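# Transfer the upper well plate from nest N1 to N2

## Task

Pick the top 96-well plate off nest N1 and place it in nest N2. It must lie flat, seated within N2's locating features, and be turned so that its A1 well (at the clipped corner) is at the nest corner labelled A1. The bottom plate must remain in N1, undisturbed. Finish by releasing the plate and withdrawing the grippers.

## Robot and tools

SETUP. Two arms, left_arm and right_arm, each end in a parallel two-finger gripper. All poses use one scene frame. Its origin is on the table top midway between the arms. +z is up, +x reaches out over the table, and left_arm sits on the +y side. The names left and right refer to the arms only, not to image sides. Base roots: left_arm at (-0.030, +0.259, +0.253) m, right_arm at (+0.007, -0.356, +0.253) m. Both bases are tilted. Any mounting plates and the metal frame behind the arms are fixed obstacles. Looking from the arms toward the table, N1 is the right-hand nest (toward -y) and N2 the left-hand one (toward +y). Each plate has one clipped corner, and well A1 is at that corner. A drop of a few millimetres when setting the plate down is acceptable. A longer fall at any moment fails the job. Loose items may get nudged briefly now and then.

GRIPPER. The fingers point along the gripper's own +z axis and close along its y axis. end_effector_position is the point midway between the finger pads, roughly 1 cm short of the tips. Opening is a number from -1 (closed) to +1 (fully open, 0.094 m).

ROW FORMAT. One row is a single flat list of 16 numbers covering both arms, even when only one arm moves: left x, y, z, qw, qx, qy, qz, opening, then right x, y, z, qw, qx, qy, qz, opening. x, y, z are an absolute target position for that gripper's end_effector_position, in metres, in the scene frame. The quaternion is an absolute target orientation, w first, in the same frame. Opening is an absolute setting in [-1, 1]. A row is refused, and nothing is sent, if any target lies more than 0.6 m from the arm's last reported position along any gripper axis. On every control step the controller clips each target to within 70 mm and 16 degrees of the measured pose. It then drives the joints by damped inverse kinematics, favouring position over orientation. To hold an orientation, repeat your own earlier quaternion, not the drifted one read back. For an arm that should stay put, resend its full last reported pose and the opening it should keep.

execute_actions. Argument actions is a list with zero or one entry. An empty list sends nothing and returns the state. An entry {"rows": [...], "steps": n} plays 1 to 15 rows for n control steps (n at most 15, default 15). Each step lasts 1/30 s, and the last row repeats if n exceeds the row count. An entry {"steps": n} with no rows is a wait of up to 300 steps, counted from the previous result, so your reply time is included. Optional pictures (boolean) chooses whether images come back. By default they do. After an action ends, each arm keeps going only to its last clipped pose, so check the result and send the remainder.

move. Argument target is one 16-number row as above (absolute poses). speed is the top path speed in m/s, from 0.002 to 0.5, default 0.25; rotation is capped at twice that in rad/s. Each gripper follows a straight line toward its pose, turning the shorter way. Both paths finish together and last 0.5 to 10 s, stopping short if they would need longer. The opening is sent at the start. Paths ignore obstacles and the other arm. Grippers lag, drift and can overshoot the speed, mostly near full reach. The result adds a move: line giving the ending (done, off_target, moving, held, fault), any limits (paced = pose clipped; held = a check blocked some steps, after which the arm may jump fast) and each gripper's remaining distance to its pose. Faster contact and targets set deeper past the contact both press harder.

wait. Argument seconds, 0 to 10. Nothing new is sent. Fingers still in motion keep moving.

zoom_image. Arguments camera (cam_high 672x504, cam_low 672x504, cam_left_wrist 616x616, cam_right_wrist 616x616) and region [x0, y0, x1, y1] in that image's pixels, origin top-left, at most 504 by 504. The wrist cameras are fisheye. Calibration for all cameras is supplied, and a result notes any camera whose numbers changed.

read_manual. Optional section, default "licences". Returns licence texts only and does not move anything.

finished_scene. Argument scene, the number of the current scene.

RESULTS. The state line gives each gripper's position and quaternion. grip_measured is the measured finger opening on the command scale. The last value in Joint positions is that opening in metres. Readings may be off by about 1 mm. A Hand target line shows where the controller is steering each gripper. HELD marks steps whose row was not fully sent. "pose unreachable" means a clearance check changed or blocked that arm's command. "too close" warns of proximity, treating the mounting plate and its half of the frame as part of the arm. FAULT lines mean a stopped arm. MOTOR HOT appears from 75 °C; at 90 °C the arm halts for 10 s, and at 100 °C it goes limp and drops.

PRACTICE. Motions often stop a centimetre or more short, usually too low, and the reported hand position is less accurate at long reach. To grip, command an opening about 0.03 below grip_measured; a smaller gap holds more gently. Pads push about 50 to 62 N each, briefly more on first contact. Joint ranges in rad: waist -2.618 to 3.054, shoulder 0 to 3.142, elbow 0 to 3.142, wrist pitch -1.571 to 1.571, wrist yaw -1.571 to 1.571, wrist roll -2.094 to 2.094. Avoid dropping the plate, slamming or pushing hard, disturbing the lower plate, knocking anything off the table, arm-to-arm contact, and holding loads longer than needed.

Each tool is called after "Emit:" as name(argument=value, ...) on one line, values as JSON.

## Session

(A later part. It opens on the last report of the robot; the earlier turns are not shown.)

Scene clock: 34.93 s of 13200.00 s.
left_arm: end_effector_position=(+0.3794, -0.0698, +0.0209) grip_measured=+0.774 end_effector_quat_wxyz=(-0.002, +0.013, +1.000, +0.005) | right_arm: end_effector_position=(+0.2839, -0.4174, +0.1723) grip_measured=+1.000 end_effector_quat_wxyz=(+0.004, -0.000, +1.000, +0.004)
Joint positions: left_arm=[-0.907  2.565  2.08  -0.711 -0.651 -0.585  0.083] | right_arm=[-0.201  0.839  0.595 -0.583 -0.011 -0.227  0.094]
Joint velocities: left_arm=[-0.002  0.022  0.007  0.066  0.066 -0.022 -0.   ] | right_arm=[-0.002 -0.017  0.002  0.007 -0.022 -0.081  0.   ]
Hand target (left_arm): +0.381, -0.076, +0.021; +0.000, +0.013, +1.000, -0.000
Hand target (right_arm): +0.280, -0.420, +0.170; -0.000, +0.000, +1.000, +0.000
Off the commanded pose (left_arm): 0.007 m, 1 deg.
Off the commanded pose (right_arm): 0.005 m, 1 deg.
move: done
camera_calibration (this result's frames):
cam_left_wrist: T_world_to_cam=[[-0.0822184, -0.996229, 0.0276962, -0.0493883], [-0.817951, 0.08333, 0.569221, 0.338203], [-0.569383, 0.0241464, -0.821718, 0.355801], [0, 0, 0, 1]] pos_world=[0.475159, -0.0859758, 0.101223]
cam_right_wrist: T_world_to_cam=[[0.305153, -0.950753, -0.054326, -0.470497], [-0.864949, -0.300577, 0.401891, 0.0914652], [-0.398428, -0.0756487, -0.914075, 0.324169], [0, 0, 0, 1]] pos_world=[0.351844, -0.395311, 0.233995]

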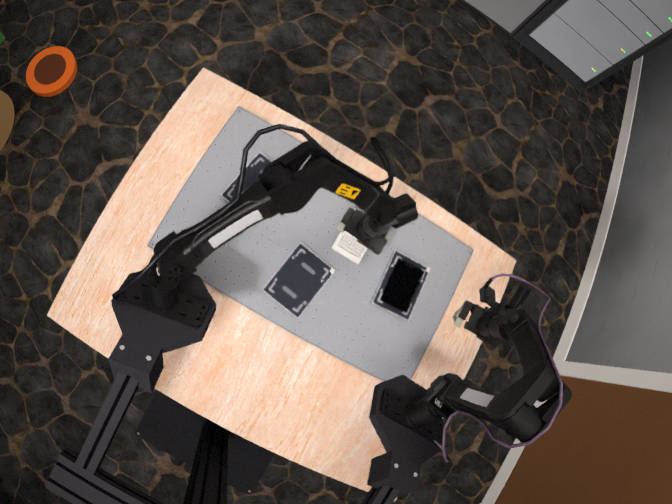

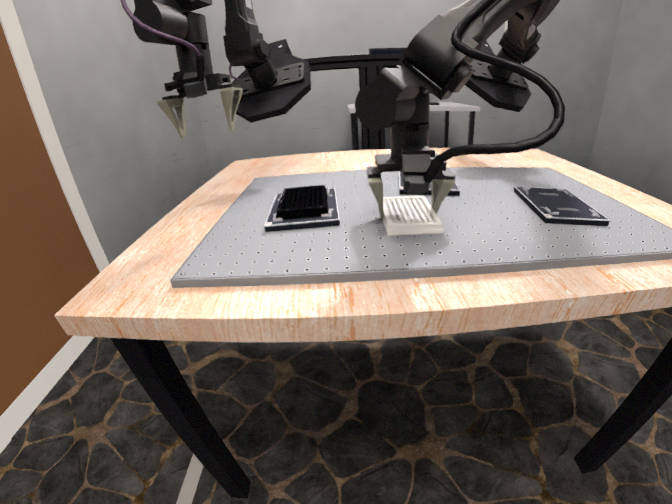

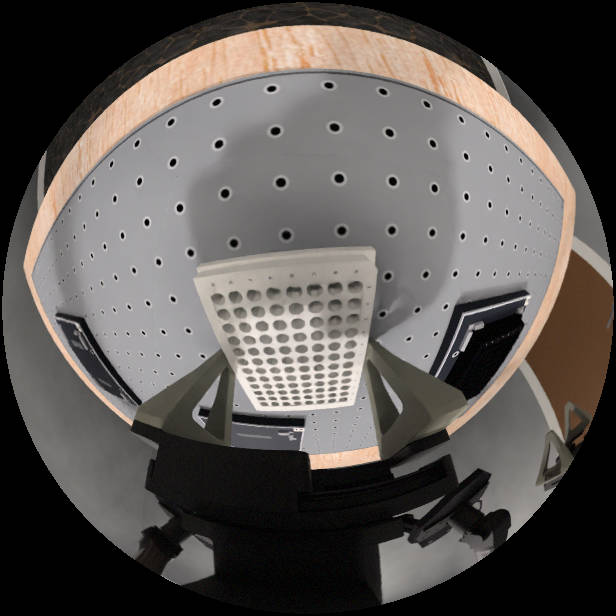

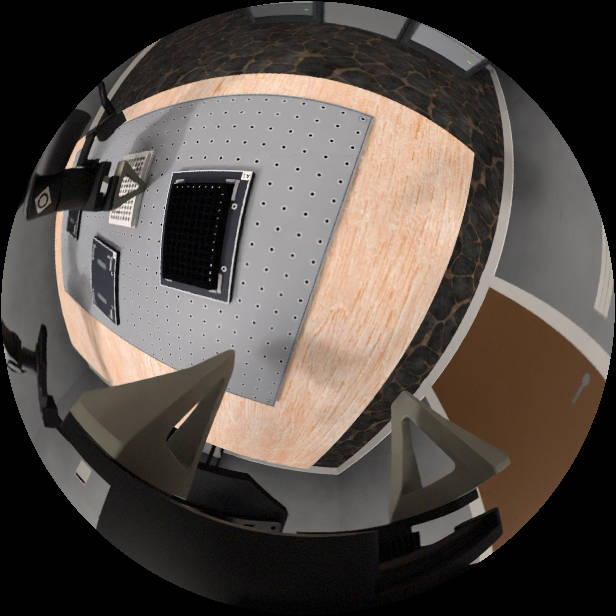

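Emit:
move(target=[0.379,-0.068,0.065,0,0.013,1,0,0.74,0.28,-0.42,0.17,0,0,1,0,1], speed=0.1)

Emit:
move(target=[0.356,0.236,0.062,0,0.075,0.997,0,0.74,0.28,-0.42,0.17,0,0,1,0,1], speed=0.22)

Emit:
zoom_image(camera="cam_left_wrist", region=[150, 170, 430, 430])

Emit:
zoom_image(camera="cam_low", region=[490, 130, 640, 240])

Scene clock: 37.27 s of 13200.00 s.
left_arm: end_effector_position=(+0.3929, -0.0690, +0.0637) grip_measured=+0.774 end_effector_quat_wxyz=(+0.008, +0.001, +1.000, -0.009) | right_arm: end_effector_position=(+0.2839, -0.4174, +0.1723) grip_measured=+1.000 end_effector_quat_wxyz=(+0.004, -0.000, +1.000, +0.004)
Joint positions: left_arm=[-0.942  2.467  2.054 -0.767 -0.653 -0.626  0.083] | right_arm=[-0.201  0.839  0.595 -0.583 -0.011 -0.227  0.094]
Joint velocities: left_arm=[ 0.007 -0.002  0.012 -0.037 -0.007 -0.022 -0.001] | right_arm=[-0.002 -0.022 -0.017  0.037  0.007  0.051  0.   ]
Hand target (left_arm): +0.380, -0.069, +0.065; +0.000, +0.013, +1.000, +0.000
Hand target (right_arm): +0.280, -0.420, +0.170; -0.000, +0.000, +1.000, +0.000
Off the commanded pose (left_arm): 0.014 m, 2 deg.
Off the commanded pose (right_arm): 0.005 m, 1 deg.
move: off_target (left_arm)
camera_calibration (this result's frames):
cam_left_wrist: T_world_to_cam=[[-0.0588365, -0.996811, 0.0539098, -0.0595187], [-0.83085, 0.0788338, 0.550884, 0.330744], [-0.553377, -0.0123789, -0.832839, 0.390481], [0, 0, 0, 1]] pos_world=[0.48738, -0.0805689, 0.146215]
cam_right_wrist: T_world_to_cam=[[0.305153, -0.950753, -0.054326, -0.470497], [-0.864949, -0.300577, 0.401891, 0.0914652], [-0.398428, -0.0756487, -0.914075, 0.324169], [0, 0, 0, 1]] pos_world=[0.351844, -0.395311, 0.233995]

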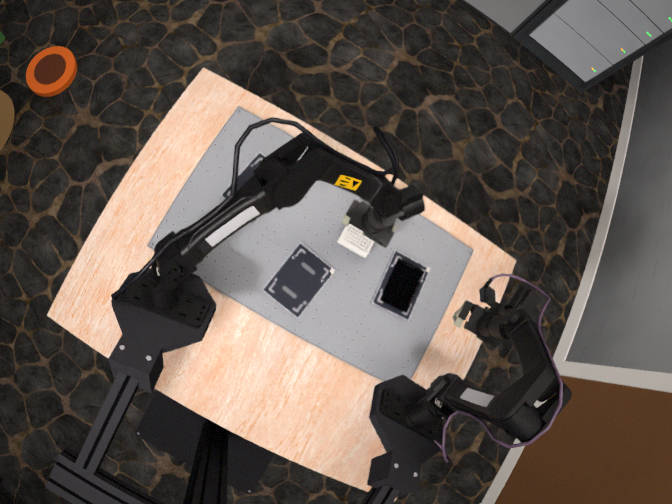

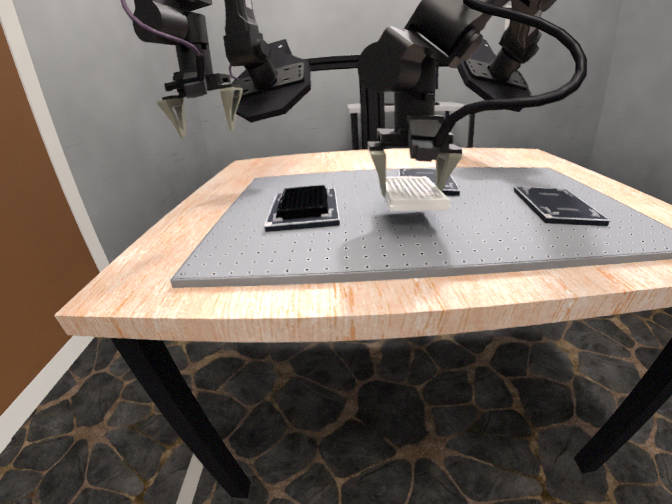

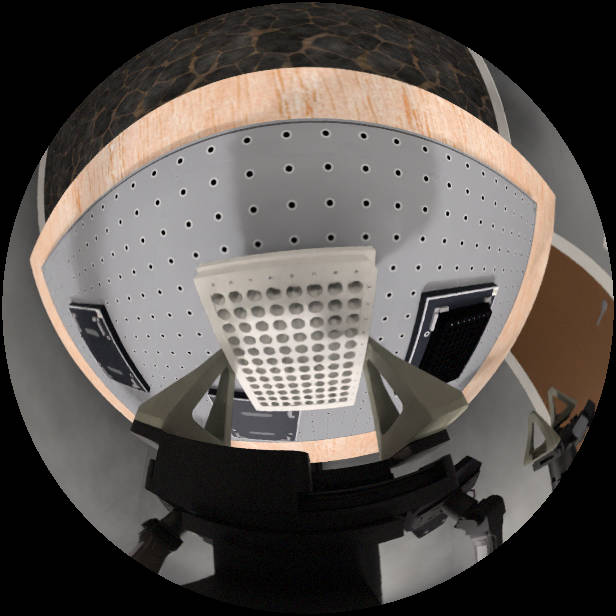

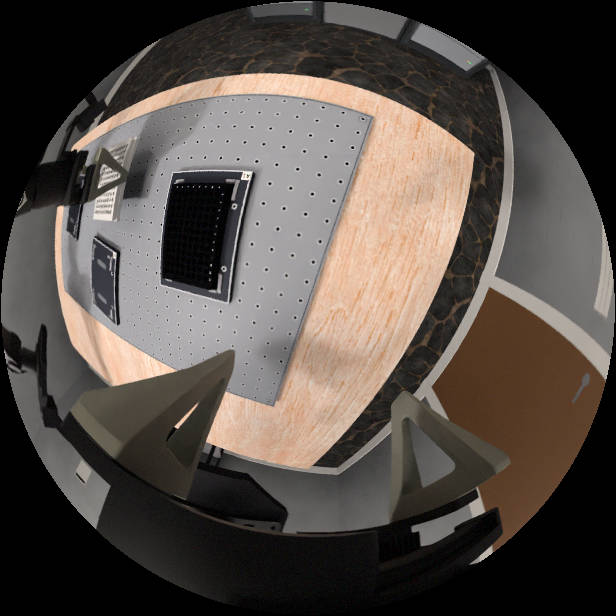

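Scene clock: 39.30 s of 13200.00 s.
left_arm: end_effector_position=(+0.3613, +0.2399, +0.0645) grip_measured=+0.774 end_effector_quat_wxyz=(-0.003, +0.066, +0.998, +0.006) | right_arm: end_effector_position=(+0.2839, -0.4174, +0.1723) grip_measured=+1.000 end_effector_quat_wxyz=(+0.004, -0.000, +1.000, +0.004)
Joint positions: left_arm=[-0.343  1.643  1.024 -0.296 -0.367  0.083  0.083] | right_arm=[-0.201  0.839  0.595 -0.583 -0.011 -0.227  0.094]
Joint velocities: left_arm=[-0.012 -0.002  0.012  0.022  0.037 -0.051 -0.001] | right_arm=[-0.017  0.002 -0.017  0.051  0.022  0.037  0.   ]
Hand target (left_arm): +0.356, +0.237, +0.065; -0.002, +0.074, +0.997, -0.001
Hand target (right_arm): +0.280, -0.420, +0.170; -0.000, +0.000, +1.000, +0.000
Off the commanded pose (left_arm): 0.007 m, 1 deg.
Off the commanded pose (right_arm): 0.005 m, 1 deg.
move: done
camera_calibration (this result's frames):
cam_left_wrist: T_world_to_cam=[[-0.18873, -0.981701, 0.0253766, 0.291658], [-0.803488, 0.169223, 0.570763, 0.246837], [-0.564613, 0.0873303, -0.820723, 0.356905], [0, 0, 0, 1]] pos_world=[0.454888, 0.213382, 0.144634]
cam_right_wrist: T_world_to_cam=[[0.305153, -0.950753, -0.054326, -0.470497], [-0.864949, -0.300577, 0.401891, 0.0914652], [-0.398428, -0.0756487, -0.914075, 0.324169], [0, 0, 0, 1]] pos_world=[0.351844, -0.395311, 0.233995]

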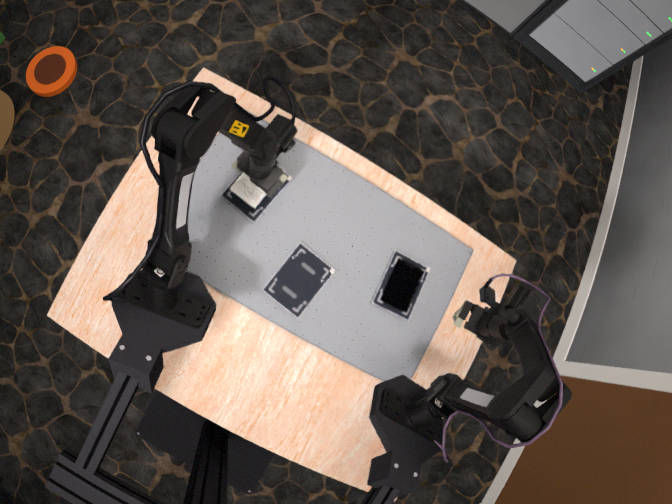

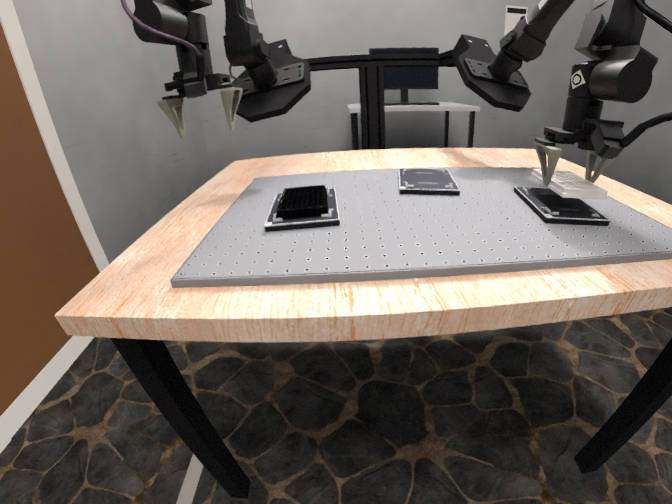

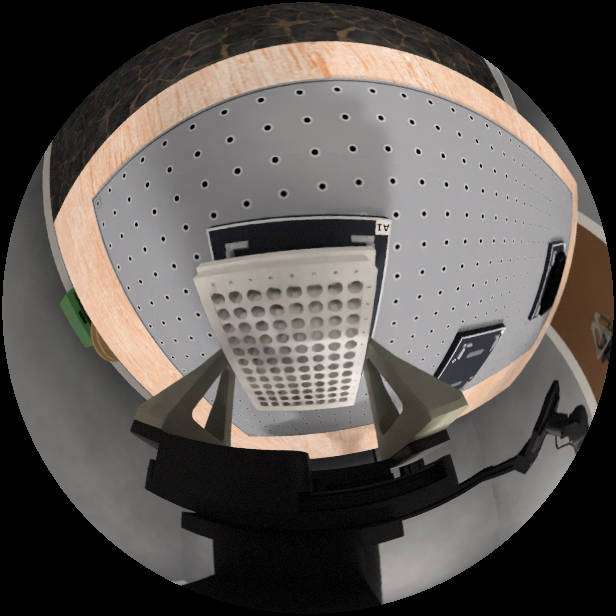

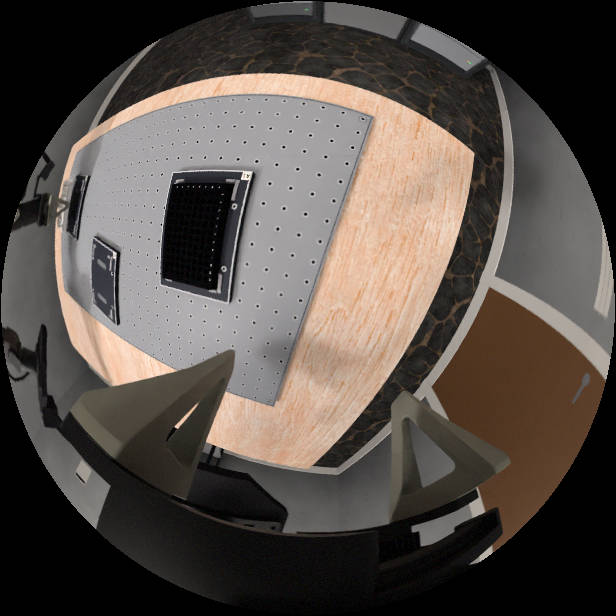

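Region (150, 170, 430, 430) of cam_left_wrist's 616x616 image, scaled by 1.800, with more detail than that image has; it fills the top 468 rows of this view, and the rest is white.

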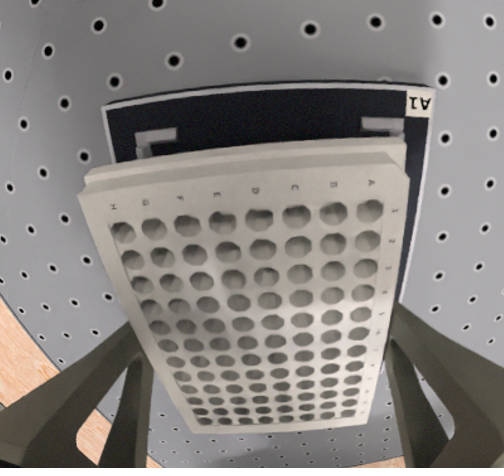

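Region (490, 130, 640, 240) of cam_low's 672x504 image, scaled by 3.360, with more detail than that image has; it fills the top 370 rows of this view, and the rest is white.

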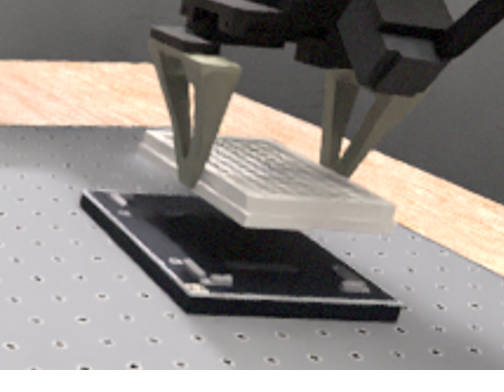

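Emit:
move(target=[0.352,0.234,0.042,0,0.08,0.997,0,0.74,0.28,-0.42,0.17,0,0,1,0,1], speed=0.05)

Emit:
zoom_image(camera="cam_left_wrist", region=[160, 190, 420, 350])

Emit:
zoom_image(camera="cam_low", region=[500, 150, 630, 240])

Scene clock: 40.77 s of 13200.00 s.
left_arm: end_effector_position=(+0.3617, +0.2358, +0.0482) grip_measured=+0.774 end_effector_quat_wxyz=(+0.008, +0.073, +0.997, +0.004) | right_arm: end_effector_position=(+0.2839, -0.4174, +0.1723) grip_measured=+1.000 end_effector_quat_wxyz=(+0.004, -0.000, +1.000, +0.004)
Joint positions: left_arm=[-0.335  1.691  1.007 -0.206 -0.359  0.111  0.083] | right_arm=[-0.201  0.839  0.595 -0.583 -0.011 -0.227  0.094]
Joint velocities: left_arm=[-0.002  0.007  0.027  0.037  0.007  0.007  0.   ] | right_arm=[-0.017 -0.017 -0.007  0.007 -0.007 -0.022  0.   ]
Hand target (left_arm): +0.352, +0.234, +0.042; -0.000, +0.080, +0.997, +0.000
Hand target (right_arm): +0.280, -0.420, +0.170; -0.000, +0.000, +1.000, +0.000
Off the commanded pose (left_arm): 0.012 m, 1 deg.
Off the commanded pose (right_arm): 0.005 m, 1 deg.
move: off_target (left_arm)
camera_calibration (this result's frames):
cam_left_wrist: T_world_to_cam=[[-0.202422, -0.978964, 0.025587, 0.292445], [-0.813183, 0.182587, 0.552626, 0.258377], [-0.545673, 0.0910565, -0.833037, 0.336993], [0, 0, 0, 1]] pos_world=[0.453193, 0.208432, 0.130458]
cam_right_wrist: T_world_to_cam=[[0.305153, -0.950753, -0.054326, -0.470497], [-0.864949, -0.300577, 0.401891, 0.0914652], [-0.398428, -0.0756487, -0.914075, 0.324169], [0, 0, 0, 1]] pos_world=[0.351844, -0.395311, 0.233995]

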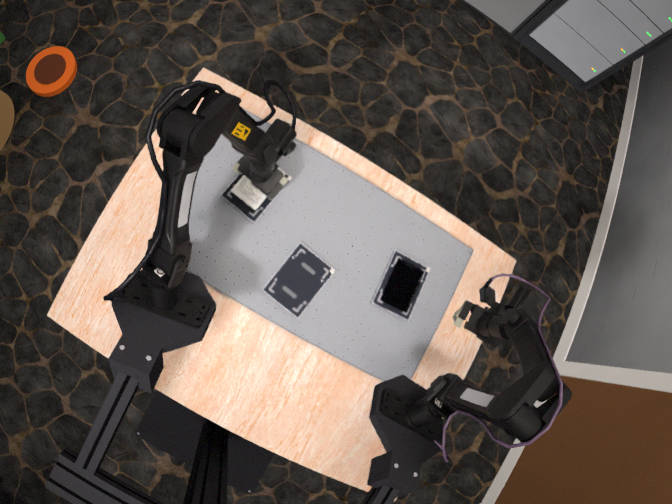

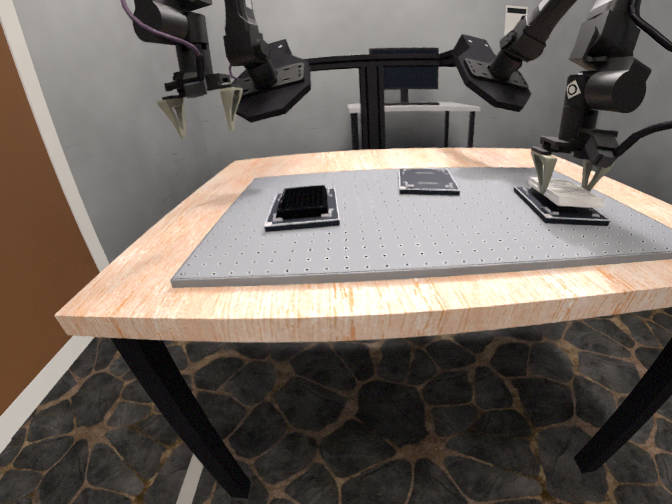

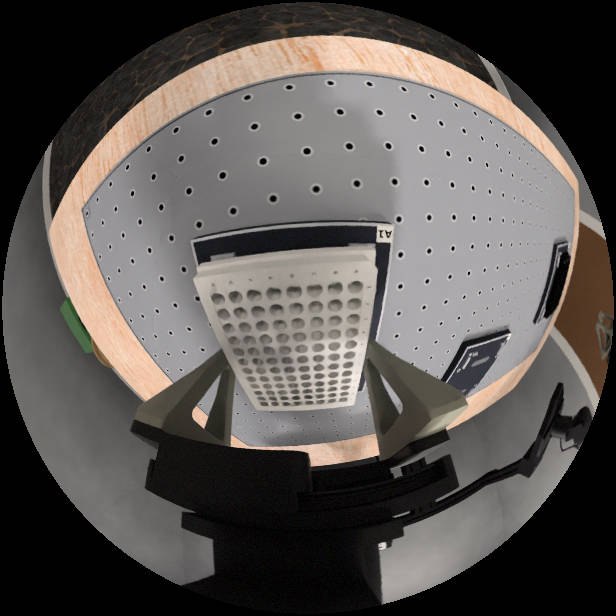

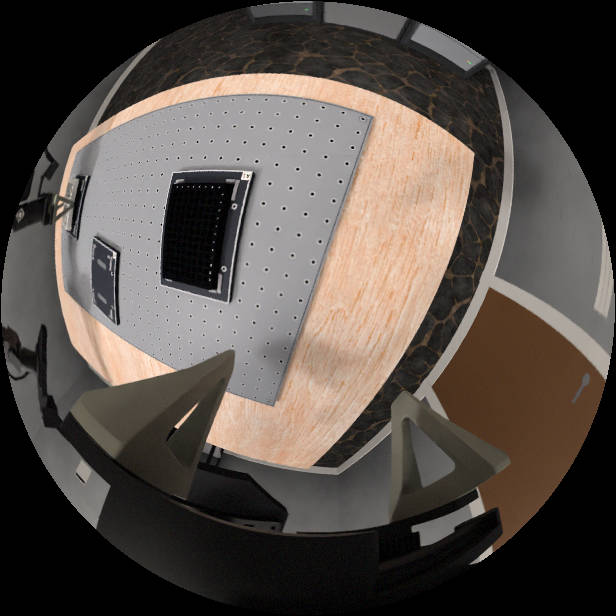

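Region (160, 190, 420, 350) of cam_left_wrist's 616x616 image, scaled by 1.938, with more detail than that image has; it fills the top 310 rows of this view, and the rest is white.

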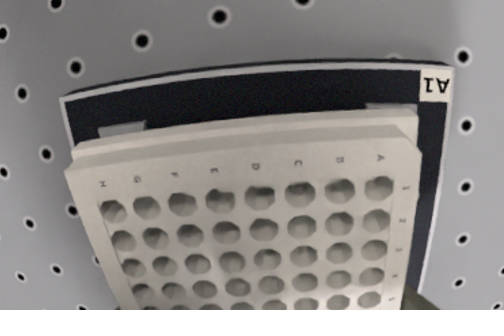

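Region (500, 150, 630, 240) of cam_low's 672x504 image, scaled by 3.877, with more detail than that image has; it fills the top 349 rows of this view, and the rest is white.

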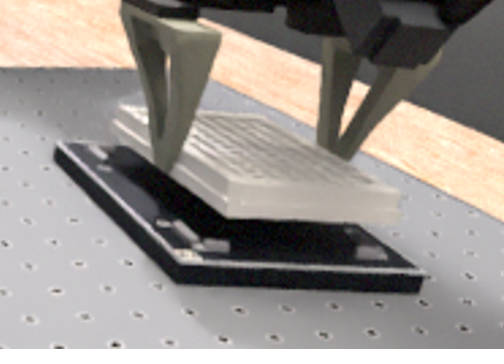

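Emit:
move(target=[0.345,0.2345,0.039,0,0.088,0.996,0,0.74,0.28,-0.42,0.17,0,0,1,0,1], speed=0.03)

Emit:
zoom_image(camera="cam_left_wrist", region=[160, 190, 420, 350])

Emit:
zoom_image(camera="cam_low", region=[500, 150, 630, 240])

Scene clock: 42.97 s of 13200.00 s.
left_arm: end_effector_position=(+0.3552, +0.2345, +0.0452) grip_measured=+0.774 end_effector_quat_wxyz=(+0.009, +0.082, +0.997, +0.003) | right_arm: end_effector_position=(+0.2839, -0.4174, +0.1723) grip_measured=+1.000 end_effector_quat_wxyz=(+0.004, -0.000, +1.000, +0.004)
Joint positions: left_arm=[-0.335  1.691  0.978 -0.175 -0.356  0.13   0.083] | right_arm=[-0.201  0.839  0.595 -0.583 -0.011 -0.227  0.094]
Joint velocities: left_arm=[ 0.007  0.007  0.002  0.007  0.051 -0.051 -0.   ] | right_arm=[-0.012 -0.002 -0.012  0.022  0.081 -0.007  0.   ]
Hand target (left_arm): +0.345, +0.234, +0.039; -0.000, +0.088, +0.996, -0.000
Hand target (right_arm): +0.280, -0.420, +0.170; -0.000, +0.000, +1.000, +0.000
Off the commanded pose (left_arm): 0.012 m, 1 deg.
Off the commanded pose (right_arm): 0.005 m, 1 deg.
move: off_target (left_arm)
camera_calibration (this result's frames):
cam_left_wrist: T_world_to_cam=[[-0.220855, -0.974911, 0.027792, 0.295409], [-0.809863, 0.199194, 0.551765, 0.249924], [-0.543457, 0.0993523, -0.833537, 0.328312], [0, 0, 0, 1]] pos_world=[0.44607, 0.205595, 0.127551]
cam_right_wrist: T_world_to_cam=[[0.305153, -0.950753, -0.054326, -0.470497], [-0.864949, -0.300577, 0.401891, 0.0914652], [-0.398428, -0.0756487, -0.914075, 0.324169], [0, 0, 0, 1]] pos_world=[0.351844, -0.395311, 0.233995]

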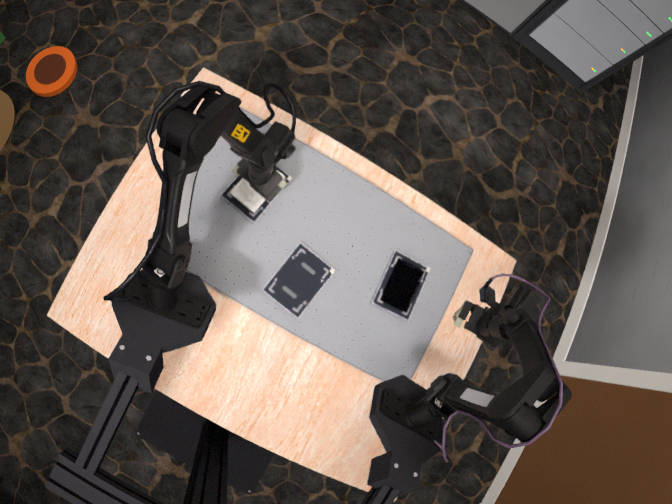

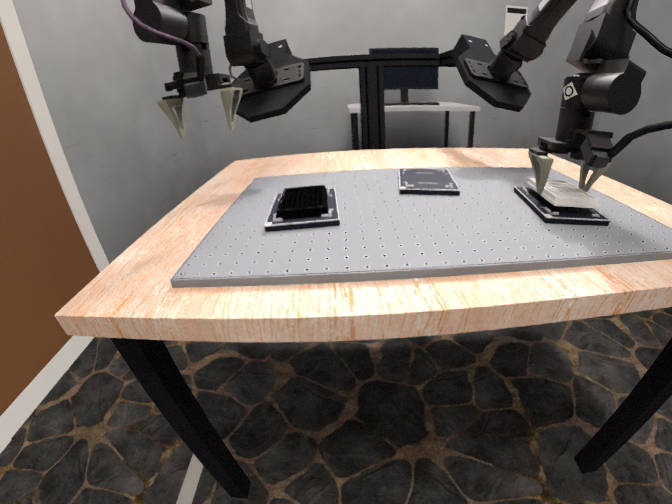

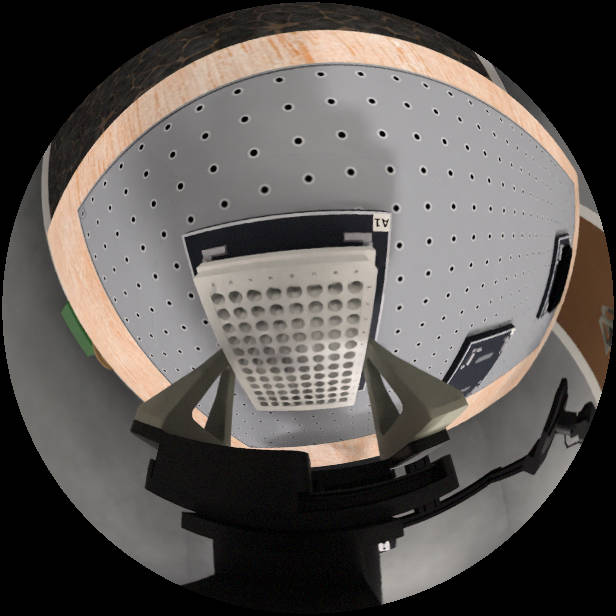

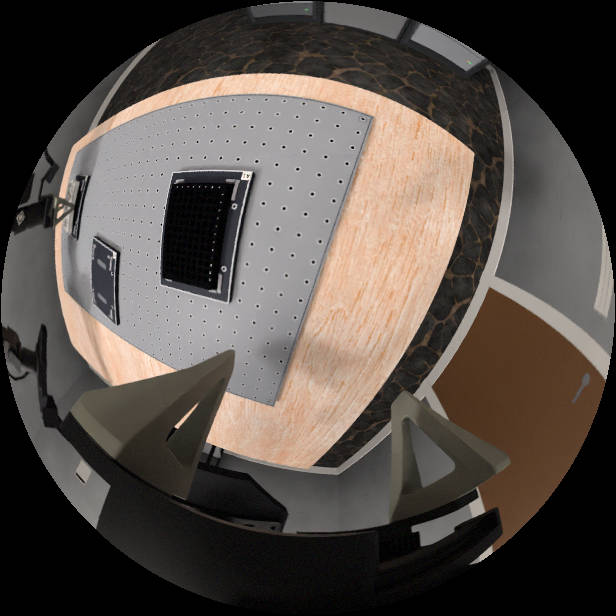

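Region (160, 190, 420, 350) of cam_left_wrist's 616x616 image, scaled by 1.938, with more detail than that image has; it fills the top 310 rows of this view, and the rest is white.

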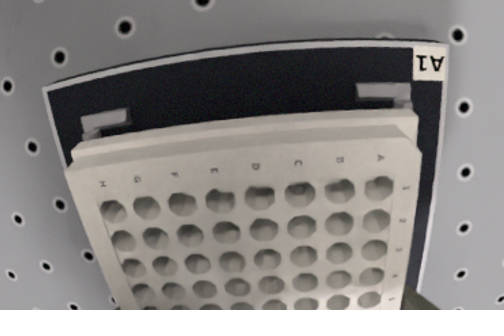

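Region (500, 150, 630, 240) of cam_low's 672x504 image, scaled by 3.877, with more detail than that image has; it fills the top 349 rows of this view, and the rest is white.

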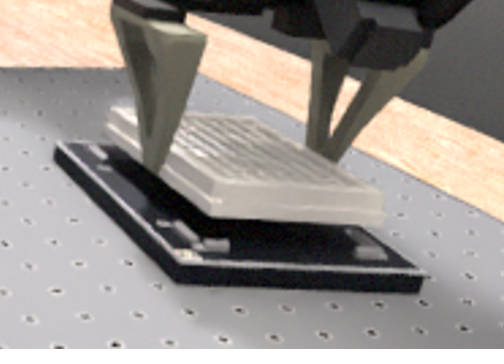

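Emit:
move(target=[0.346,0.237,0.033,0,0.088,0.996,0,0.74,0.28,-0.42,0.17,0,0,1,0,1], speed=0.02)

Emit:
zoom_image(camera="cam_left_wrist", region=[160, 190, 420, 350])

Emit:
zoom_image(camera="cam_low", region=[500, 150, 630, 240])

Scene clock: 44.53 s of 13200.00 s.
left_arm: end_effector_position=(+0.3546, +0.2389, +0.0390) grip_measured=+0.774 end_effector_quat_wxyz=(+0.008, +0.082, +0.997, +0.005) | right_arm: end_effector_position=(+0.2839, -0.4174, +0.1723) grip_measured=+1.000 end_effector_quat_wxyz=(+0.004, -0.000, +1.000, +0.004)
Joint positions: left_arm=[-0.318  1.707  0.978 -0.156 -0.348  0.143  0.083] | right_arm=[-0.201  0.839  0.595 -0.583 -0.011 -0.227  0.094]
Joint velocities: left_arm=[-0.012  0.007 -0.022  0.022  0.066 -0.051 -0.001] | right_arm=[ 0.002 -0.012  0.012  0.022 -0.022  0.022  0.   ]
Hand target (left_arm): +0.346, +0.237, +0.033; -0.000, +0.088, +0.996, +0.000
Hand target (right_arm): +0.280, -0.420, +0.170; -0.000, +0.000, +1.000, +0.000
Off the commanded pose (left_arm): 0.011 m, 1 deg.
Off the commanded pose (right_arm): 0.005 m, 1 deg.
move: off_target (left_arm)
camera_calibration (this result's frames):
cam_left_wrist: T_world_to_cam=[[-0.219056, -0.97539, 0.0250889, 0.299261], [-0.809459, 0.196028, 0.553488, 0.252544], [-0.544785, 0.100937, -0.832479, 0.322444], [0, 0, 0, 1]] pos_world=[0.445642, 0.209844, 0.121139]
cam_right_wrist: T_world_to_cam=[[0.305153, -0.950753, -0.054326, -0.470497], [-0.864949, -0.300577, 0.401891, 0.0914652], [-0.398428, -0.0756487, -0.914075, 0.324169], [0, 0, 0, 1]] pos_world=[0.351844, -0.395311, 0.233995]

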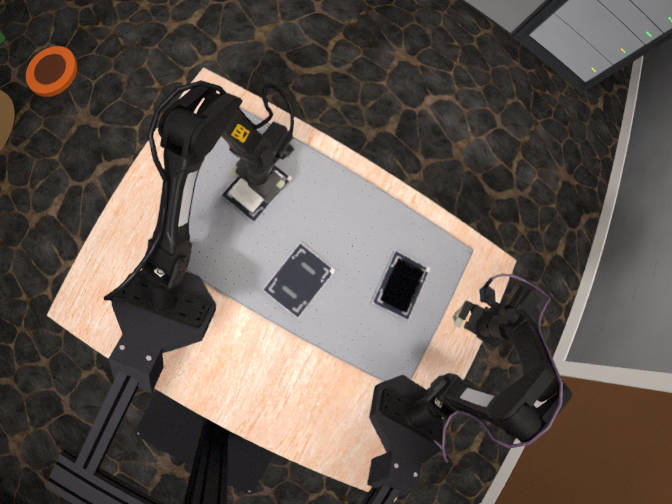

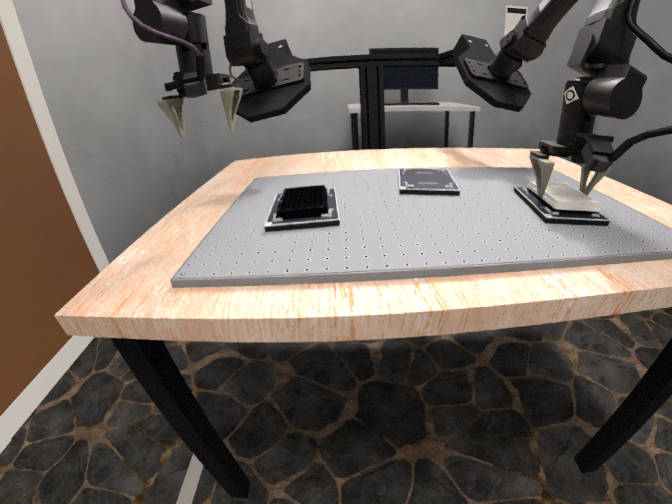

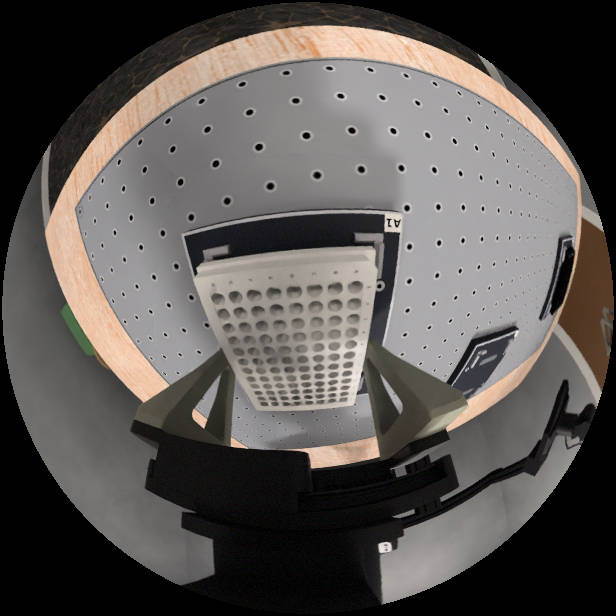

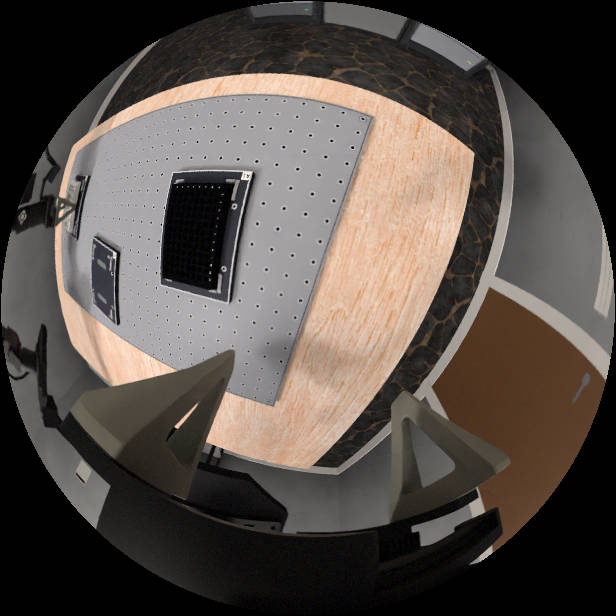

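Region (160, 190, 420, 350) of cam_left_wrist's 616x616 image, scaled by 1.938, with more detail than that image has; it fills the top 310 rows of this view, and the rest is white.

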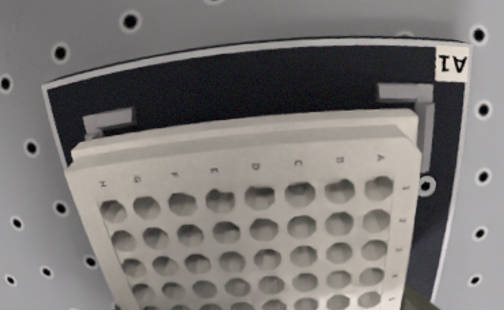

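Region (500, 150, 630, 240) of cam_low's 672x504 image, scaled by 3.877, with more detail than that image has; it fills the top 349 rows of this view, and the rest is white.

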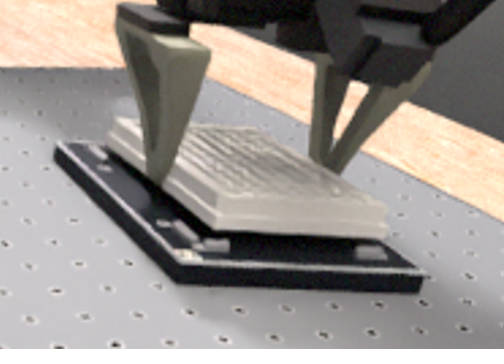

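Emit:
move(target=[0.345,0.2350,0.032,0,0.094,0.9956,0,0.74,0.28,-0.42,0.17,0,0,1,0,1], speed=0.01)

Emit:
zoom_image(camera="cam_left_wrist", region=[160, 190, 420, 350])

Emit:
zoom_image(camera="cam_low", region=[500, 150, 630, 240])

Scene clock: 47.60 s of 13200.00 s.
left_arm: end_effector_position=(+0.3561, +0.2387, +0.0390) grip_measured=+0.774 end_effector_quat_wxyz=(+0.011, +0.085, +0.996, +0.004) | right_arm: end_effector_position=(+0.2839, -0.4174, +0.1723) grip_measured=+1.000 end_effector_quat_wxyz=(+0.004, -0.000, +1.000, +0.004)
Joint positions: left_arm=[-0.318  1.707  0.978 -0.15  -0.348  0.151  0.083] | right_arm=[-0.201  0.839  0.595 -0.583 -0.011 -0.227  0.094]
Joint velocities: left_arm=[-0.007 -0.002 -0.002  0.037 -0.007  0.051 -0.   ] | right_arm=[-0.012 -0.012 -0.007 -0.051 -0.051 -0.022  0.   ]
Hand target (left_arm): +0.345, +0.235, +0.032; -0.000, +0.094, +0.996, -0.000
Hand target (right_arm): +0.280, -0.420, +0.170; -0.000, +0.000, +1.000, +0.000
Off the commanded pose (left_arm): 0.014 m, 2 deg.
Off the commanded pose (right_arm): 0.005 m, 1 deg.
move: off_target (left_arm)
camera_calibration (this result's frames):
cam_left_wrist: T_world_to_cam=[[-0.22529, -0.973984, 0.0244914, 0.301343], [-0.811543, 0.201507, 0.548447, 0.253439], [-0.539113, 0.103684, -0.835827, 0.320778], [0, 0, 0, 1]] pos_world=[0.446502, 0.209174, 0.121736]
cam_right_wrist: T_world_to_cam=[[0.305153, -0.950753, -0.054326, -0.470497], [-0.864949, -0.300577, 0.401891, 0.0914652], [-0.398428, -0.0756487, -0.914075, 0.324169], [0, 0, 0, 1]] pos_world=[0.351844, -0.395311, 0.233995]

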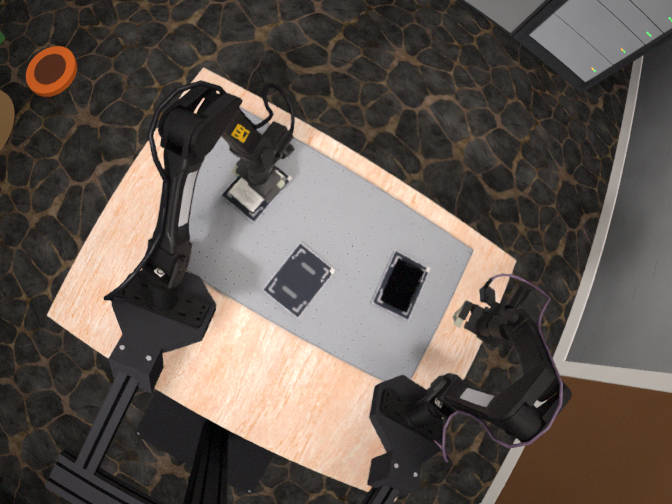

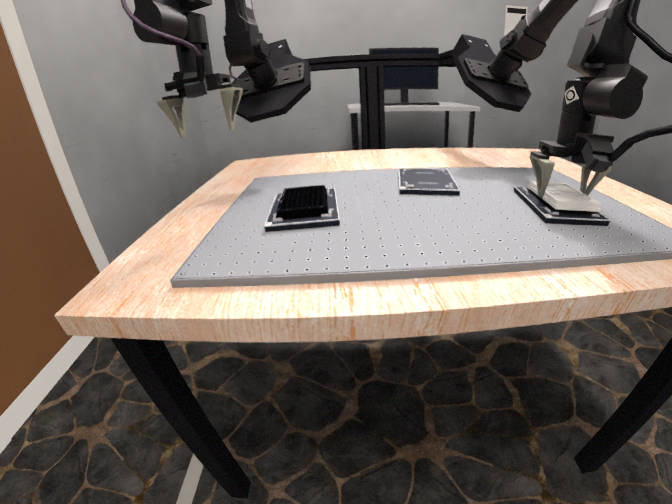

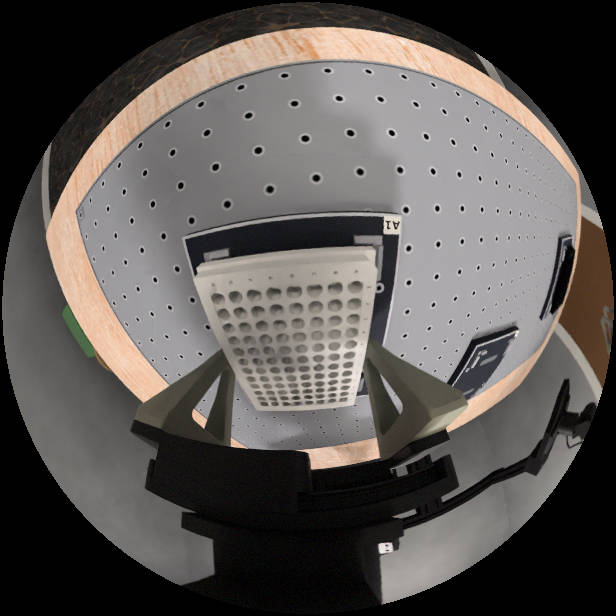

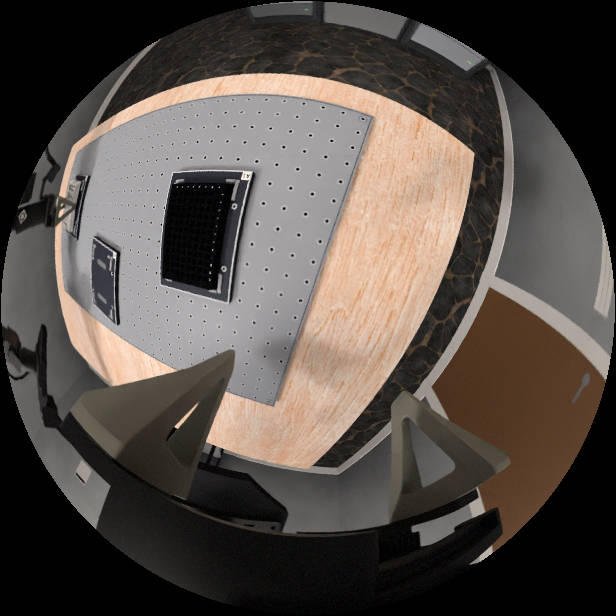

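Region (160, 190, 420, 350) of cam_left_wrist's 616x616 image, scaled by 1.938, with more detail than that image has; it fills the top 310 rows of this view, and the rest is white.

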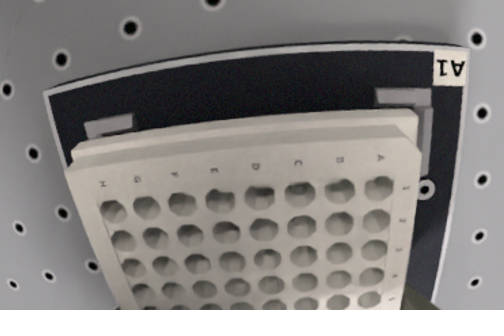

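Region (500, 150, 630, 240) of cam_low's 672x504 image, scaled by 3.877, with more detail than that image has; it fills the top 349 rows of this view, and the rest is white.

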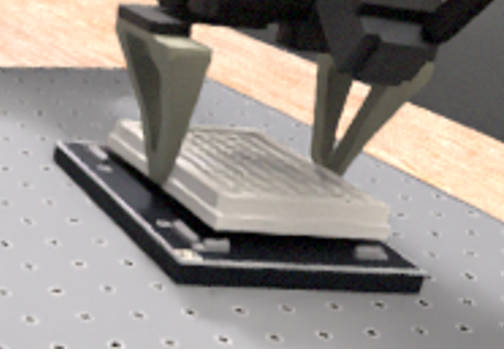

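Emit:
execute_actions(actions=[{"rows":[[0.3435,0.2335,0.033,-0.005,0.094,0.9956,0,0.74,0.28,-0.42,0.17,0,0,1,0,1]],"steps":15}], pictures=false)

Scene clock: 48.73 s of 13200.00 s.
left_arm: end_effector_position=(+0.3562, +0.2387, +0.0390) grip_measured=+0.774 end_effector_quat_wxyz=(+0.011, +0.085, +0.996, +0.004) | right_arm: end_effector_position=(+0.2839, -0.4174, +0.1723) grip_measured=+1.000 end_effector_quat_wxyz=(+0.004, -0.000, +1.000, +0.004)
Joint positions: left_arm=[-0.318  1.707  0.978 -0.15  -0.348  0.152  0.083] | right_arm=[-0.201  0.839  0.595 -0.583 -0.011 -0.227  0.094]
Joint velocities: left_arm=[-0.012 -0.007 -0.017  0.007  0.022 -0.022 -0.001] | right_arm=[-0.007  0.002 -0.012 -0.007  0.022 -0.051  0.   ]
Hand target (left_arm): +0.343, +0.234, +0.033; -0.005, +0.094, +0.996, -0.000
Hand target (right_arm): +0.280, -0.420, +0.170; -0.000, +0.000, +1.000, +0.000
Off the commanded pose (left_arm): 0.015 m, 2 deg.
Off the commanded pose (right_arm): 0.005 m, 1 deg.
Steps of this call (steps 1 to 19: nothing new was sent; steps 20 to 34: all 15 steps of this action). Readings (end_effector_position):
20: left_arm (+0.3562, +0.2387, +0.0390) | right_arm (+0.2839, -0.4174, +0.1723)
21: left_arm (+0.3562, +0.2387, +0.0390) | right_arm (+0.2839, -0.4174, +0.1723)
23: left_arm (+0.3562, +0.2387, +0.0390) | right_arm (+0.2839, -0.4174, +0.1723)
27: left_arm (+0.3562, +0.2387, +0.0390) | right_arm (+0.2839, -0.4174, +0.1723)
34: the state above

Emit:
execute_actions(actions=[{"rows":[[0.342,0.2322,0.033,-0.010,0.094,0.9956,0,0.74,0.28,-0.42,0.17,0,0,1,0,1]],"steps":15}], pictures=false)

Scene clock: 49.63 s of 13200.00 s.
left_arm: end_effector_position=(+0.3533, +0.2381, +0.0371) grip_measured=+0.774 end_effector_quat_wxyz=(+0.006, +0.087, +0.996, +0.004) | right_arm: end_effector_position=(+0.2839, -0.4174, +0.1723) grip_measured=+1.000 end_effector_quat_wxyz=(+0.004, -0.000, +1.000, +0.004)
Joint positions: left_arm=[-0.318  1.714  0.978 -0.153 -0.348  0.152  0.083] | right_arm=[-0.201  0.839  0.595 -0.583 -0.011 -0.227  0.094]
Joint velocities: left_arm=[-0.027 -0.007 -0.002  0.051 -0.007  0.022 -0.   ] | right_arm=[-0.002 -0.017  0.017  0.022 -0.051 -0.037  0.   ]
Hand target (left_arm): +0.342, +0.232, +0.033; -0.010, +0.094, +0.996, -0.000
Hand target (right_arm): +0.280, -0.420, +0.170; -0.000, +0.000, +1.000, +0.000
Off the commanded pose (left_arm): 0.013 m, 2 deg.
Off the commanded pose (right_arm): 0.005 m, 1 deg.
Steps of this call (steps 1 to 12: nothing new was sent; steps 13 to 27: all 15 steps of this action). Readings (end_effector_position):
13: left_arm (+0.3561, +0.2387, +0.0390) | right_arm (+0.2839, -0.4174, +0.1723)
14: left_arm (+0.3559, +0.2387, +0.0390) | right_arm (+0.2839, -0.4174, +0.1723)
16: left_arm (+0.3554, +0.2386, +0.0387) | right_arm (+0.2839, -0.4174, +0.1723)
20: left_arm (+0.3534, +0.2381, +0.0371) | right_arm (+0.2839, -0.4174, +0.1723)
27: the state above


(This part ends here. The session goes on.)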